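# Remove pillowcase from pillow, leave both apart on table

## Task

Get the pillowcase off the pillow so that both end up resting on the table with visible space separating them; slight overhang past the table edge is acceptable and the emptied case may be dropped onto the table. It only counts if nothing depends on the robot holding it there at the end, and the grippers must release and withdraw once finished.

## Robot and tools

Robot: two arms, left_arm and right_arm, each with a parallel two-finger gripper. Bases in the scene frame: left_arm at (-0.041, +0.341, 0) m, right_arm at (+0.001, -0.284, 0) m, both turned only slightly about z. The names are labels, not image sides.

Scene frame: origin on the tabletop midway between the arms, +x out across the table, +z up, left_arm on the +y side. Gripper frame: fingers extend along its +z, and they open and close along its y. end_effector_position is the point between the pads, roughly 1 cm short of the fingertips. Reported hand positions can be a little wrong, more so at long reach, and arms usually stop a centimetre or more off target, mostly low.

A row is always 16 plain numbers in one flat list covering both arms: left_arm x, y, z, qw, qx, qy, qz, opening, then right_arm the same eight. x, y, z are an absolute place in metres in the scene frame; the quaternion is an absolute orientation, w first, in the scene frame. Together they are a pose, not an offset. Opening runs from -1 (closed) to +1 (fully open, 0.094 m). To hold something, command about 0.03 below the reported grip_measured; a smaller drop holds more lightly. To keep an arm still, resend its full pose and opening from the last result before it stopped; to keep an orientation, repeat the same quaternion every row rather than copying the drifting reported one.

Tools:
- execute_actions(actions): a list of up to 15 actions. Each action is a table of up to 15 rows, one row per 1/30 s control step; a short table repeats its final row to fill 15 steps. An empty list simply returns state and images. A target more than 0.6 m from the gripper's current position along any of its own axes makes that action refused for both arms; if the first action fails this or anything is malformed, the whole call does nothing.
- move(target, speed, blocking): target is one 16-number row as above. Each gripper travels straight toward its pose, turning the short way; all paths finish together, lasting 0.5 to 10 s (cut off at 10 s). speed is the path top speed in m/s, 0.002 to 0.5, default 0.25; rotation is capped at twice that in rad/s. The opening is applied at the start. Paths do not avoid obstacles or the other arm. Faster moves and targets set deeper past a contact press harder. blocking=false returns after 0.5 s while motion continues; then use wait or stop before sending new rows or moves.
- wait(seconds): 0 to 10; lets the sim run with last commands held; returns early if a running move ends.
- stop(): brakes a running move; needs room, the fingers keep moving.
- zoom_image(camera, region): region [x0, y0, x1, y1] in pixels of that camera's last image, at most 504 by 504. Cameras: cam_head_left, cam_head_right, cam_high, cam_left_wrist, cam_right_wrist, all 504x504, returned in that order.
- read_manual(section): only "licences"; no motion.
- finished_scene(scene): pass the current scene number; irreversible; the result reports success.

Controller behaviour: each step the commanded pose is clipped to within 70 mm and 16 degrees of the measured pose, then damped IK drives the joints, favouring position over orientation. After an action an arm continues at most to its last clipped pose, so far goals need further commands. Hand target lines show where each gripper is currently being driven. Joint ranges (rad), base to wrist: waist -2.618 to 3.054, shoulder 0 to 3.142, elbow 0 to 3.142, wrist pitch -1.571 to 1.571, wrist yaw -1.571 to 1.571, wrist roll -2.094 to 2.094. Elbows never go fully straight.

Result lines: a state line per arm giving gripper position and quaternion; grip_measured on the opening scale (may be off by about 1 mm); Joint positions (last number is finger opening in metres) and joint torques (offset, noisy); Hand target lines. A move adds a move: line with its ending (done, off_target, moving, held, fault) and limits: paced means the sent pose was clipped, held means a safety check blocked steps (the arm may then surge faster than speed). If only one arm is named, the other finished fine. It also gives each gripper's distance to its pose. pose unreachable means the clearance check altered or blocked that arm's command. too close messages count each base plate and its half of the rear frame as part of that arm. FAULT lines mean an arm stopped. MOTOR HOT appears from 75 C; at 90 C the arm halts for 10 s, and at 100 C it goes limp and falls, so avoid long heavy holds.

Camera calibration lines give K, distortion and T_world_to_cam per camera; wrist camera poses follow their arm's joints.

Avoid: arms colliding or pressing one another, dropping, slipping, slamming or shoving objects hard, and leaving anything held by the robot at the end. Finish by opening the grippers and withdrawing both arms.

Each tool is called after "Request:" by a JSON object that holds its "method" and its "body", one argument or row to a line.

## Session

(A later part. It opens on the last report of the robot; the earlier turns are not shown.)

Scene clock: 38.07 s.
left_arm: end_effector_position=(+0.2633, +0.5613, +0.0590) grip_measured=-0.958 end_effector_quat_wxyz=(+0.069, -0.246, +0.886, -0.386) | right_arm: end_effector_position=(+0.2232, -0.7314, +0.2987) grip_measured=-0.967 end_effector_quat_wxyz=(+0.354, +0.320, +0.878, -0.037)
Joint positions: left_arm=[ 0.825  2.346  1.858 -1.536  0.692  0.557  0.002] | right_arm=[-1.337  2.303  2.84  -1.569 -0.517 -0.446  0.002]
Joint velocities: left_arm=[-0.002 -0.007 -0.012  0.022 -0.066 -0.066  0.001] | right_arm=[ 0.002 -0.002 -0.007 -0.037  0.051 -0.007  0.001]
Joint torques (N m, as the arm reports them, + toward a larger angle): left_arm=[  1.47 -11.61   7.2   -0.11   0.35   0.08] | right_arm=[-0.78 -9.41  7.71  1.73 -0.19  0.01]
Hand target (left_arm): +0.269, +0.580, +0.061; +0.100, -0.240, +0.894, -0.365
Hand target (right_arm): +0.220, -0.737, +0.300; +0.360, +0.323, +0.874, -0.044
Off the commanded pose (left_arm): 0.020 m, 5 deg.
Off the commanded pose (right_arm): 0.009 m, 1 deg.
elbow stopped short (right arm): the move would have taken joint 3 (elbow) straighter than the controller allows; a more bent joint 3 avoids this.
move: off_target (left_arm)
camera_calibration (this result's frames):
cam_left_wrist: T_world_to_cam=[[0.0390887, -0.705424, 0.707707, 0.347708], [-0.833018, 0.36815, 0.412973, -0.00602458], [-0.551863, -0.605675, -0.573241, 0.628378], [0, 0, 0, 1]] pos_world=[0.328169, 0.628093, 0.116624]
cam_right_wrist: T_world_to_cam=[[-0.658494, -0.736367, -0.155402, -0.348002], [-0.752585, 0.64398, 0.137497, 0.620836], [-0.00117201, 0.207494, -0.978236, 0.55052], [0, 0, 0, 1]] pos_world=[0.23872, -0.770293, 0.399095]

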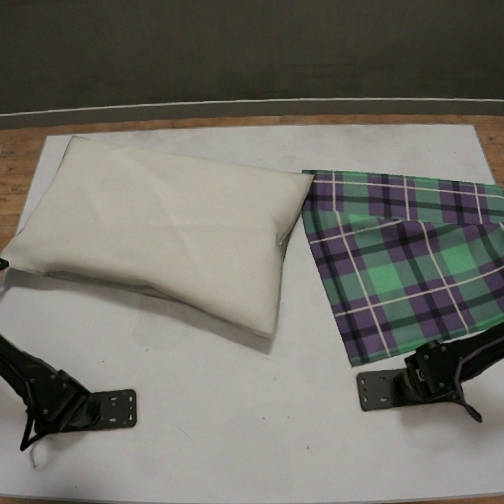

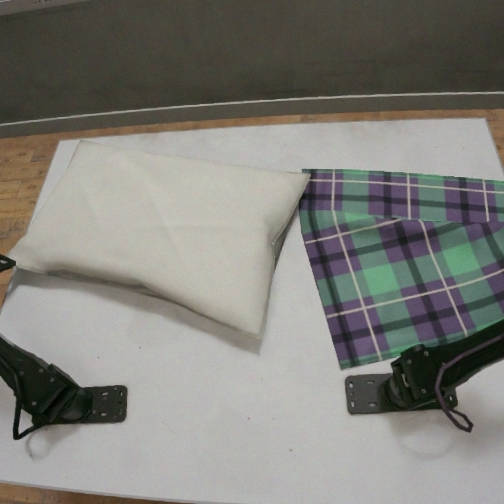

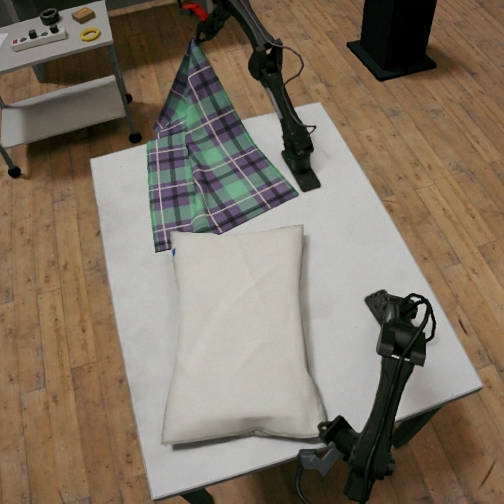

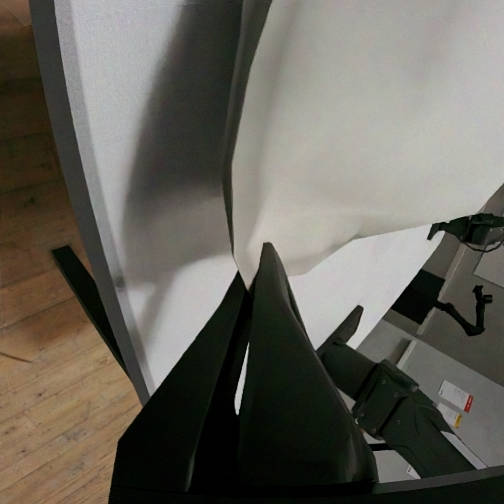

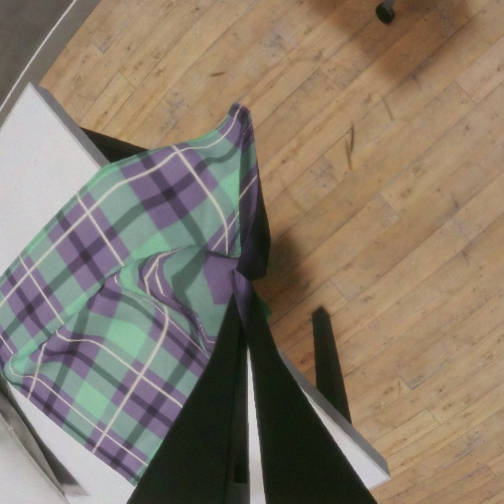

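Request:
{"method": "move", "body": {
  "target": [0.25,0.62,0.06,0.10,-0.24,0.895,-0.365,-1, 0.12,-0.68,0.48,0.5,0.3,0.78,-0.2,-1],
  "speed": 0.07
}}

Scene clock: 44.80 s.
left_arm: end_effector_position=(+0.2503, +0.6075, +0.0558) grip_measured=-0.958 end_effector_quat_wxyz=(+0.100, -0.249, +0.892, -0.363) | right_arm: end_effector_position=(+0.1207, -0.6810, +0.4710) grip_measured=-0.967 end_effector_quat_wxyz=(+0.491, +0.306, +0.790, -0.202)
Joint positions: left_arm=[ 0.915  2.419  1.996 -1.571  0.667  0.627  0.002] | right_arm=[-1.611  1.917  2.753 -1.446 -0.706 -0.446  0.002]
Joint velocities: left_arm=[ 0.022 -0.012  0.007  0.051  0.037 -0.051 -0.   ] | right_arm=[-0.002  0.007  0.007  0.037 -0.037 -0.037  0.   ]
Joint torques (N m, as the arm reports them, + toward a larger angle): left_arm=[  1.48 -12.15   7.11  -0.41   0.31   0.09] | right_arm=[-0.66 -6.49  6.49  2.14 -0.35  0.03]
Hand target (left_arm): +0.250, +0.619, +0.060; +0.115, -0.248, +0.896, -0.351
Hand target (right_arm): +0.120, -0.678, +0.479; +0.501, +0.300, +0.785, -0.205
Off the commanded pose (left_arm): 0.013 m, 1 deg.
Off the commanded pose (right_arm): 0.009 m, 2 deg.
joint sent to its limit (left arm) — the command would take joint 4 (wrist pitch) past its lower limit, so that joint was sent only as far as its limit.
move: off_target (left_arm)
camera_calibration (this result's frames):
cam_left_wrist: T_world_to_cam=[[0.0322977, -0.746175, 0.664965, 0.411884], [-0.860014, 0.318238, 0.398874, 0.00536195], [-0.509247, -0.584762, -0.631443, 0.627269], [0, 0, 0, 1]] pos_world=[0.310743, 0.672434, 0.120057]
cam_right_wrist: T_world_to_cam=[[-0.741801, -0.670517, -0.011782, -0.364314], [-0.641783, 0.714889, -0.277574, 0.717913], [0.194541, -0.198343, -0.960632, 0.400282], [0, 0, 0, 1]] pos_world=[0.112625, -0.678114, 0.579505]

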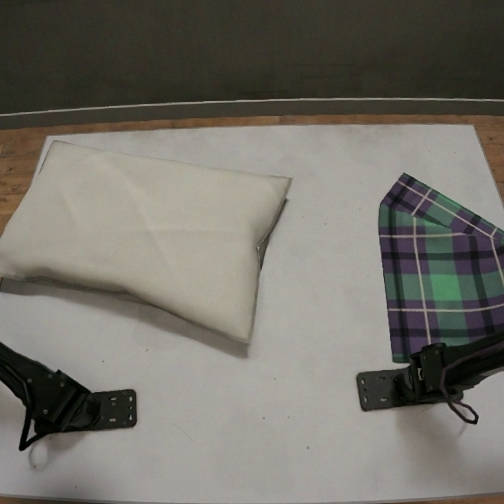

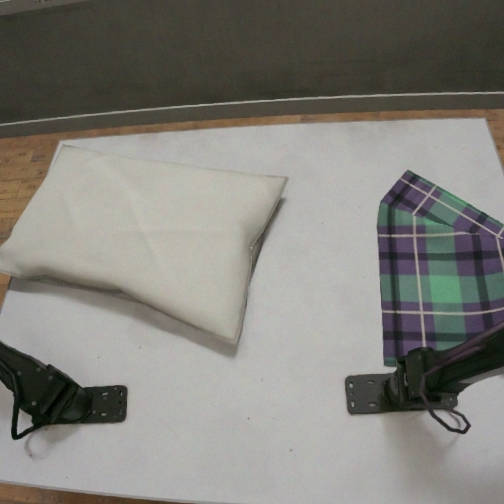

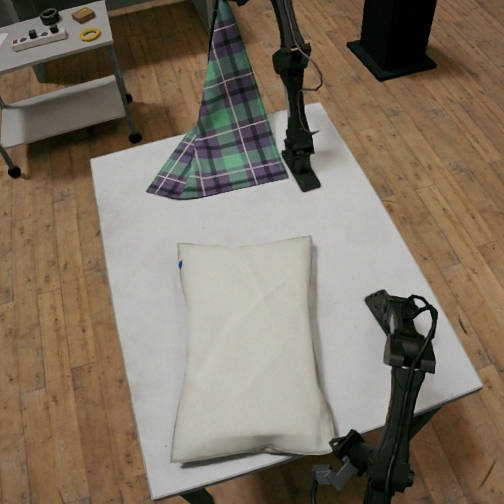

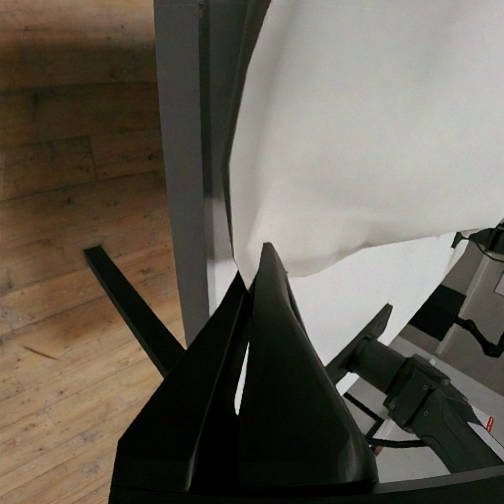

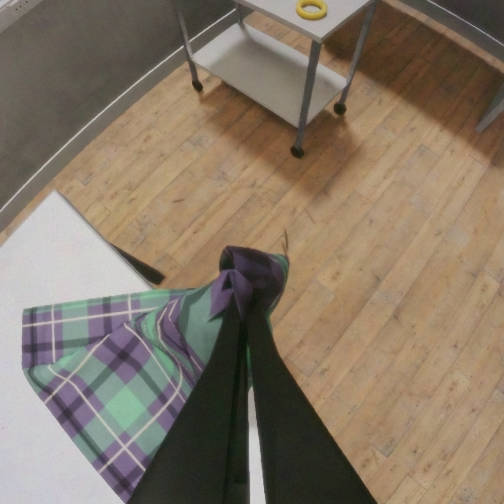

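Release pillow; bring the case back over the table.

Request:
{"method": "move", "body": {
  "target": [0.25,0.61,0.06,0.10,-0.24,0.895,-0.365,1, 0.33,-0.42,0.40,0.0,0.25,0.92,-0.3,-1],
  "speed": 0.12
}}

Request:
{"method": "move", "body": {
  "target": [0.2,0.64,0.15,0.16,-0.28,0.9,-0.29,1, 0.36,-0.24,0.06,0,0.3,0.954,0,-1],
  "speed": 0.12
}}

Scene clock: 50.23 s.
left_arm: end_effector_position=(+0.2493, +0.6077, +0.0551) grip_measured=+1.000 end_effector_quat_wxyz=(+0.098, -0.249, +0.893, -0.361) | right_arm: end_effector_position=(+0.3224, -0.4204, +0.4026) grip_measured=-0.967 end_effector_quat_wxyz=(+0.284, +0.158, +0.890, -0.320)
Joint positions: left_arm=[ 0.915  2.419  1.996 -1.571  0.66   0.627  0.094] | right_arm=[-0.128  1.664  2.284 -1.569  0.674  0.047  0.002]
Joint velocities: left_arm=[ 0.007 -0.002  0.017 -0.066 -0.022 -0.022  0.   ] | right_arm=[-0.012 -0.002  0.007 -0.007  0.037  0.022 -0.   ]
Joint torques (N m, as the arm reports them, + toward a larger angle): left_arm=[  0.31 -13.38   4.57  -0.41   0.38   0.12] | right_arm=[ 0.55 -4.54  4.    1.73  0.53  0.1 ]
Hand target (left_arm): +0.250, +0.610, +0.060; +0.107, -0.244, +0.895, -0.357
Hand target (right_arm): +0.325, -0.422, +0.397; +0.273, +0.161, +0.889, -0.330
Off the commanded pose (left_arm): 0.005 m, 1 deg.
Off the commanded pose (right_arm): 0.008 m, 35 deg; orientation clipped at the last step of the last action.
joint sent to its limit (left arm) — the command would take joint 4 (wrist pitch) past its lower limit, so that joint was sent only as far as its limit.
joint sent to its limit (right arm) — the command would take joint 4 (wrist pitch) past its lower limit, so that joint was sent only as far as its limit.
move: off_target (right_arm); limits=paced
camera_calibration (this result's frames):
cam_left_wrist: T_world_to_cam=[[0.0337353, -0.748433, 0.662352, 0.413707], [-0.856968, 0.31935, 0.404501, 0.00296761], [-0.514264, -0.581261, -0.630609, 0.62555], [0, 0, 0, 1]] pos_world=[0.310285, 0.672292, 0.119257]
cam_right_wrist: T_world_to_cam=[[-0.537958, -0.694214, 0.478193, -0.313687], [-0.782329, 0.622422, 0.0234912, 0.527317], [-0.313946, -0.361467, -0.877941, 0.40902], [0, 0, 0, 1]] pos_world=[0.372195, -0.398132, 0.496711]

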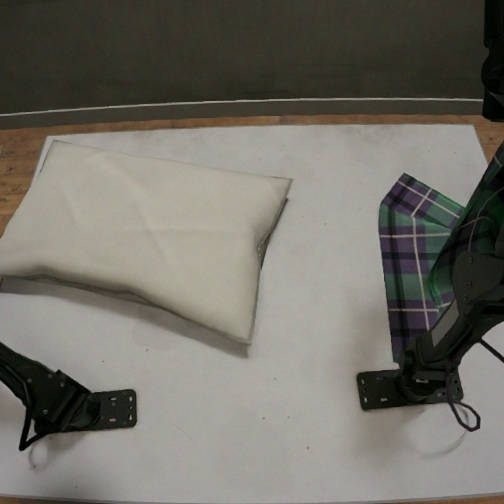

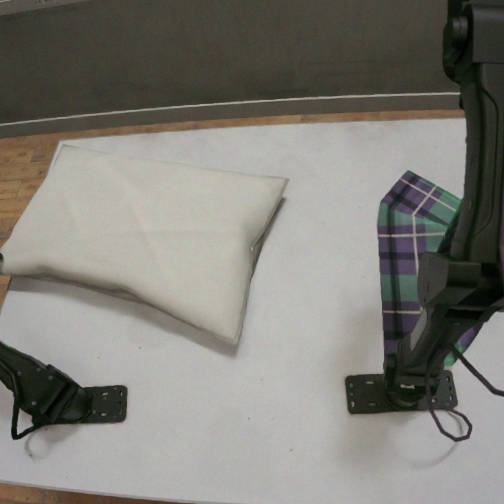

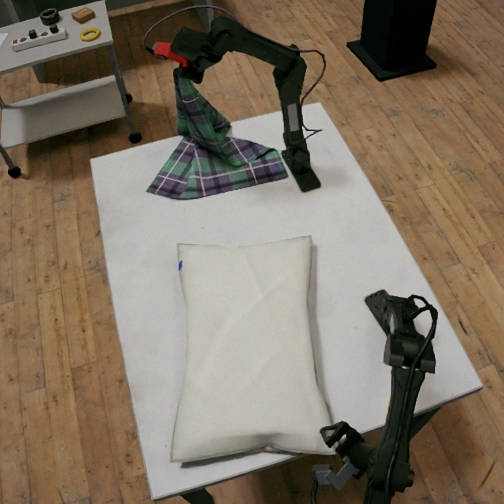

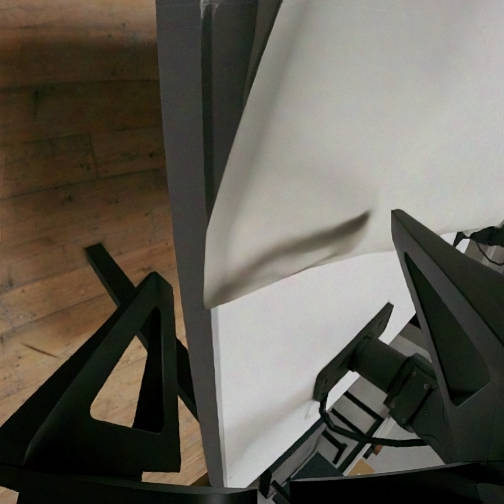

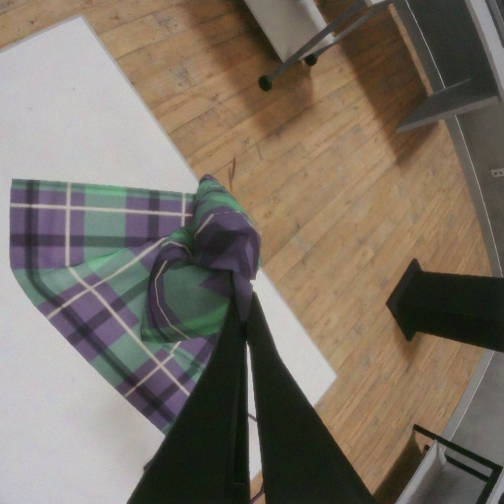

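Scene clock: 54.57 s.
left_arm: end_effector_position=(+0.2034, +0.6428, +0.1440) grip_measured=+1.000 end_effector_quat_wxyz=(+0.182, -0.291, +0.901, -0.265) | right_arm: end_effector_position=(+0.3608, -0.2432, +0.0677) grip_measured=-0.967 end_effector_quat_wxyz=(+0.004, +0.303, +0.953, +0.004)
Joint positions: left_arm=[ 1.055  2.14   1.953 -1.571  0.631  0.601  0.094] | right_arm=[ 0.06   1.928  1.488 -1.122 -0.004  0.723  0.002]
Joint velocities: left_arm=[ 0.002  0.007 -0.027 -0.007 -0.007 -0.037  0.   ] | right_arm=[-0.007 -0.012  0.002 -0.11   0.081  0.022  0.   ]
Joint torques (N m, as the arm reports them, + toward a larger angle): left_arm=[  0.73 -13.09   3.5   -0.05   0.4   -0.01] | right_arm=[ 0.63 -7.86  5.38  0.88  0.02  0.03]
Hand target (left_arm): +0.200, +0.641, +0.150; +0.188, -0.294, +0.900, -0.263
Hand target (right_arm): +0.361, -0.239, +0.062; +0.001, +0.302, +0.953, +0.004
Off the commanded pose (left_arm): 0.007 m, 4 deg.
Off the commanded pose (right_arm): 0.008 m, 1 deg.
joint sent to its limit (left arm) — the command would take joint 4 (wrist pitch) past its lower limit, so that joint was sent only as far as its limit.
move: off_target (left_arm)
camera_calibration (this result's frames):
cam_left_wrist: T_world_to_cam=[[0.114552, -0.860604, 0.496224, 0.462199], [-0.917207, 0.100246, 0.385592, 0.0722228], [-0.381587, -0.49931, -0.777869, 0.619875], [0, 0, 0, 1]] pos_world=[0.249834, 0.70004, 0.224979]
cam_right_wrist: T_world_to_cam=[[-0.628341, -0.776103, 0.0533926, 0.0316135], [-0.498033, 0.454038, 0.738791, 0.263024], [-0.597621, 0.437622, -0.671816, 0.473863], [0, 0, 0, 1]] pos_world=[0.434049, -0.302261, 0.122341]

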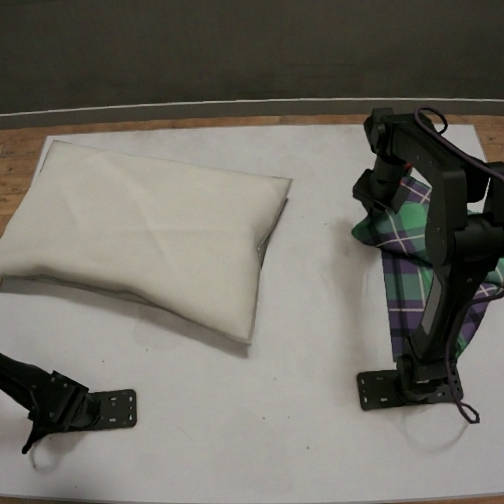

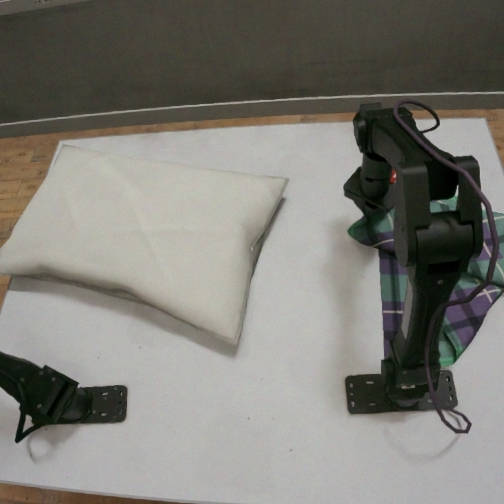

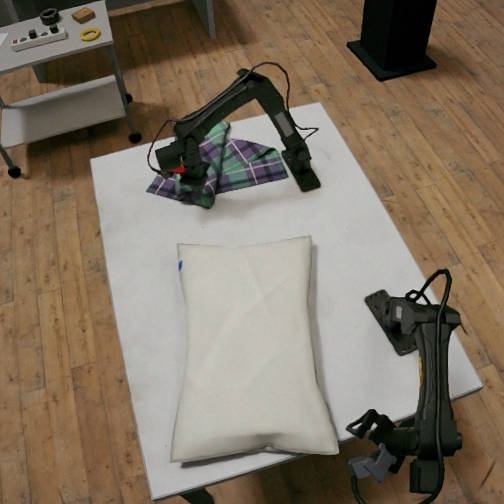

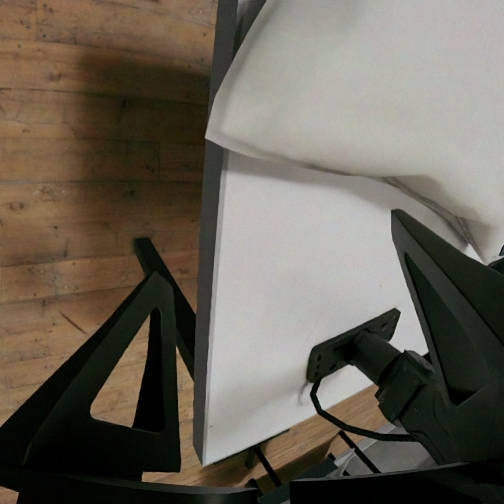

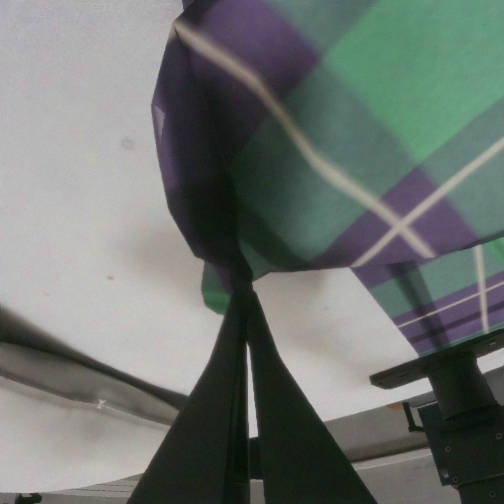

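Request:
{"method": "move", "body": {
  "target": [0.2,0.64,0.15,0.18,-0.29,0.9,-0.265,1, 0.36,-0.24,0.06,0,0.3,0.954,0,1]
}}

Request:
{"method": "move", "body": {
  "target": [0.2,0.64,0.15,0.18,-0.29,0.9,-0.265,1, 0.28,-0.24,0.22,0,0.3,0.954,0,1]
}}

Scene clock: 56.50 s.
left_arm: end_effector_position=(+0.2023, +0.6431, +0.1432) grip_measured=+1.000 end_effector_quat_wxyz=(+0.179, -0.291, +0.902, -0.263) | right_arm: end_effector_position=(+0.3612, -0.2429, +0.0677) grip_measured=+1.000 end_effector_quat_wxyz=(+0.004, +0.303, +0.953, +0.005)
Joint positions: left_arm=[ 1.055  2.14   1.953 -1.571  0.623  0.599  0.094] | right_arm=[ 0.06   1.928  1.488 -1.12  -0.005  0.724  0.094]
Joint velocities: left_arm=[ 0.002  0.002 -0.002 -0.081 -0.022  0.022  0.   ] | right_arm=[ 0.012 -0.002 -0.007  0.007  0.066 -0.022  0.   ]
Joint torques (N m, as the arm reports them, + toward a larger angle): left_arm=[  0.38 -13.15   3.42  -0.05   0.4    0.  ] | right_arm=[ 0.83 -7.68  5.09  0.88  0.08  0.02]
Hand target (left_arm): +0.200, +0.640, +0.150; +0.185, -0.293, +0.901, -0.261
Hand target (right_arm): +0.360, -0.240, +0.060; -0.000, +0.300, +0.954, +0.000
Off the commanded pose (left_arm): 0.008 m, 0 deg.
Off the commanded pose (right_arm): 0.008 m, 1 deg.
joint sent to its limit (left arm) — the command would take joint 4 (wrist pitch) past its lower limit, so that joint was sent only as far as its limit.
move: done
camera_calibration (this result's frames):
cam_left_wrist: T_world_to_cam=[[0.11773, -0.861862, 0.493289, 0.463555], [-0.914314, 0.0997685, 0.392526, 0.0702426], [-0.387518, -0.497233, -0.776267, 0.618641], [0, 0, 0, 1]] pos_world=[0.249384, 0.700121, 0.223992]
cam_right_wrist: T_world_to_cam=[[-0.628997, -0.7757, 0.0515032, 0.0324881], [-0.498719, 0.453445, 0.738693, 0.263198], [-0.596358, 0.43895, -0.672072, 0.473856], [0, 0, 0, 1]] pos_world=[0.434284, -0.302144, 0.12237]

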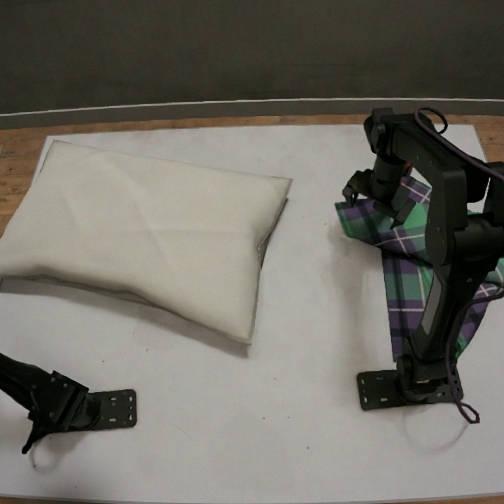

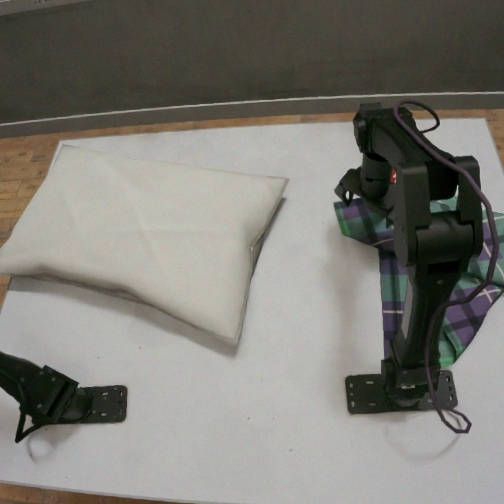

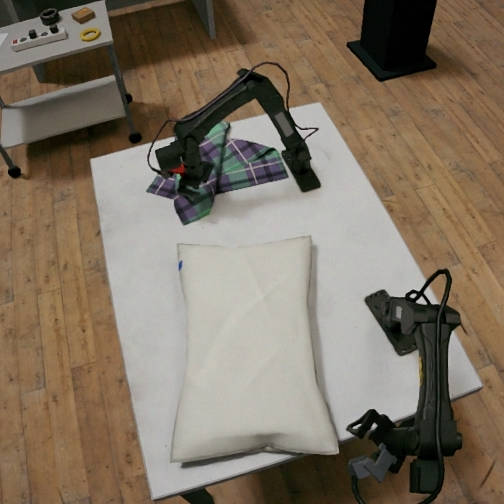

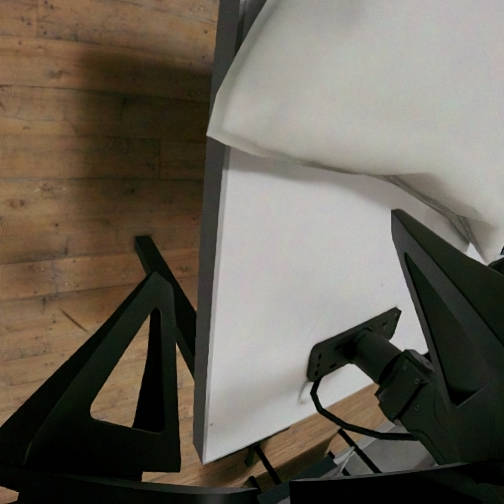

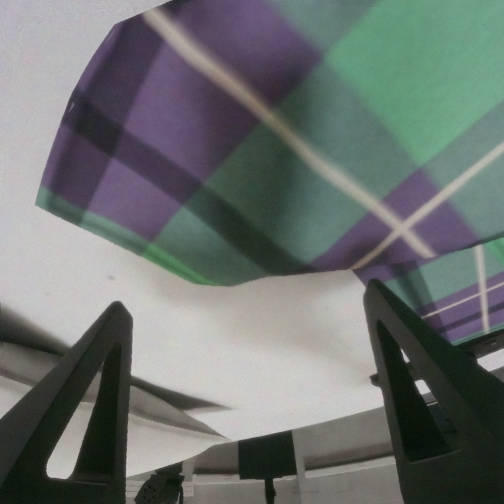

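Scene clock: 57.70 s.
left_arm: end_effector_position=(+0.2017, +0.6432, +0.1428) grip_measured=+1.000 end_effector_quat_wxyz=(+0.177, -0.291, +0.903, -0.262) | right_arm: end_effector_position=(+0.2799, -0.2422, +0.2107) grip_measured=+1.000 end_effector_quat_wxyz=(+0.033, +0.301, +0.953, +0.019)
Joint positions: left_arm=[ 1.055  2.14   1.953 -1.571  0.619  0.599  0.094] | right_arm=[ 0.094  1.578  1.644 -1.559 -0.005  0.754  0.094]
Joint velocities: left_arm=[-0.002 -0.002 -0.007  0.051  0.007 -0.051  0.   ] | right_arm=[-0.007 -0.007  0.002 -0.007 -0.007  0.022  0.   ]
Joint torques (N m, as the arm reports them, + toward a larger angle): left_arm=[  0.39 -13.17   3.42  -0.05   0.43   0.  ] | right_arm=[ 0.69 -6.32  7.87  0.76  0.09  0.04]
Hand target (left_arm): +0.200, +0.640, +0.150; +0.185, -0.293, +0.901, -0.261
Hand target (right_arm): +0.278, -0.241, +0.218; +0.042, +0.299, +0.953, +0.021
Off the commanded pose (left_arm): 0.008 m, 1 deg.
Off the commanded pose (right_arm): 0.010 m, 4 deg.
joint sent to its limit (left arm) — the command would take joint 4 (wrist pitch) past its lower limit, so that joint was sent only as far as its limit.
joint sent to its limit (right arm) — the command would take joint 4 (wrist pitch) past its lower limit, so that joint was sent only as far as its limit.
move: off_target (right_arm)
camera_calibration (this result's frames):
cam_left_wrist: T_world_to_cam=[[0.119253, -0.862634, 0.491571, 0.464414], [-0.912718, 0.0996295, 0.396257, 0.0690886], [-0.3908, -0.49592, -0.77546, 0.617865], [0, 0, 0, 1]] pos_world=[0.249137, 0.700148, 0.223461]
cam_right_wrist: T_world_to_cam=[[-0.627803, -0.778364, 0.00346965, -0.0163242], [-0.547344, 0.44463, 0.709027, 0.134396], [-0.553424, 0.44323, -0.705173, 0.517139], [0, 0, 0, 1]] pos_world=[0.34951, -0.301675, 0.269439]

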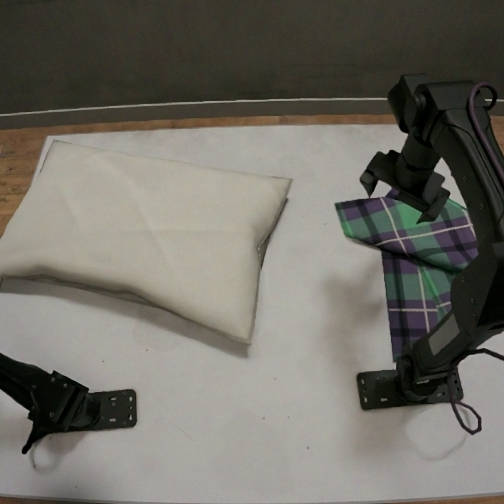

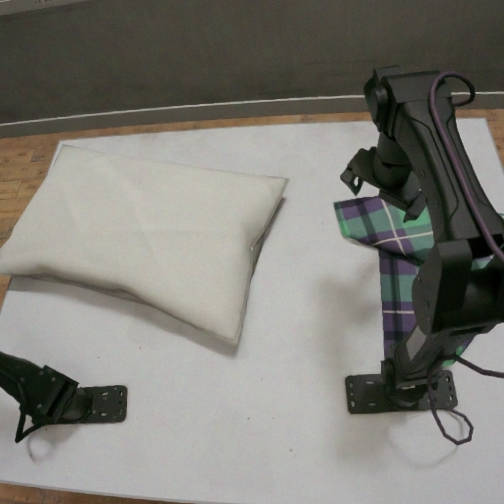

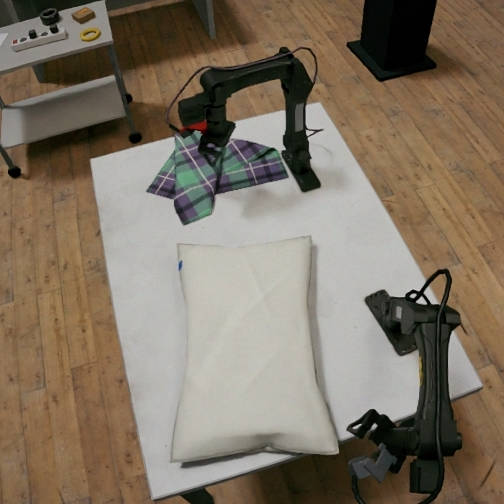

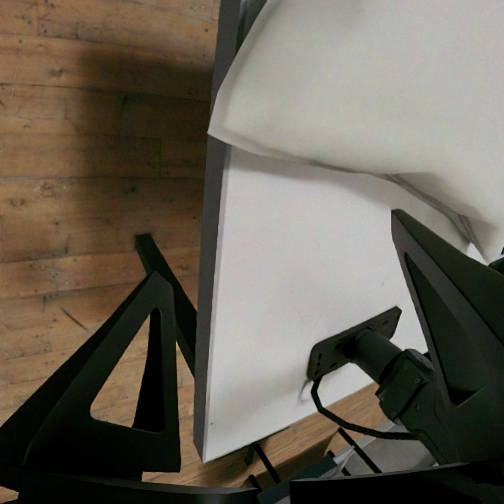

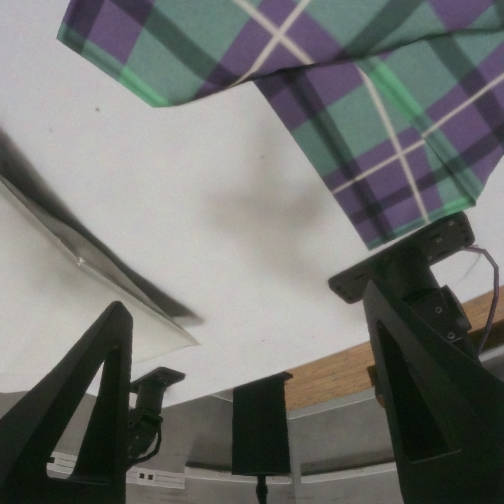

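Request:
{"method": "finished_scene", "body": {
  "scene": 2
}}

The scene is finished: the task was done.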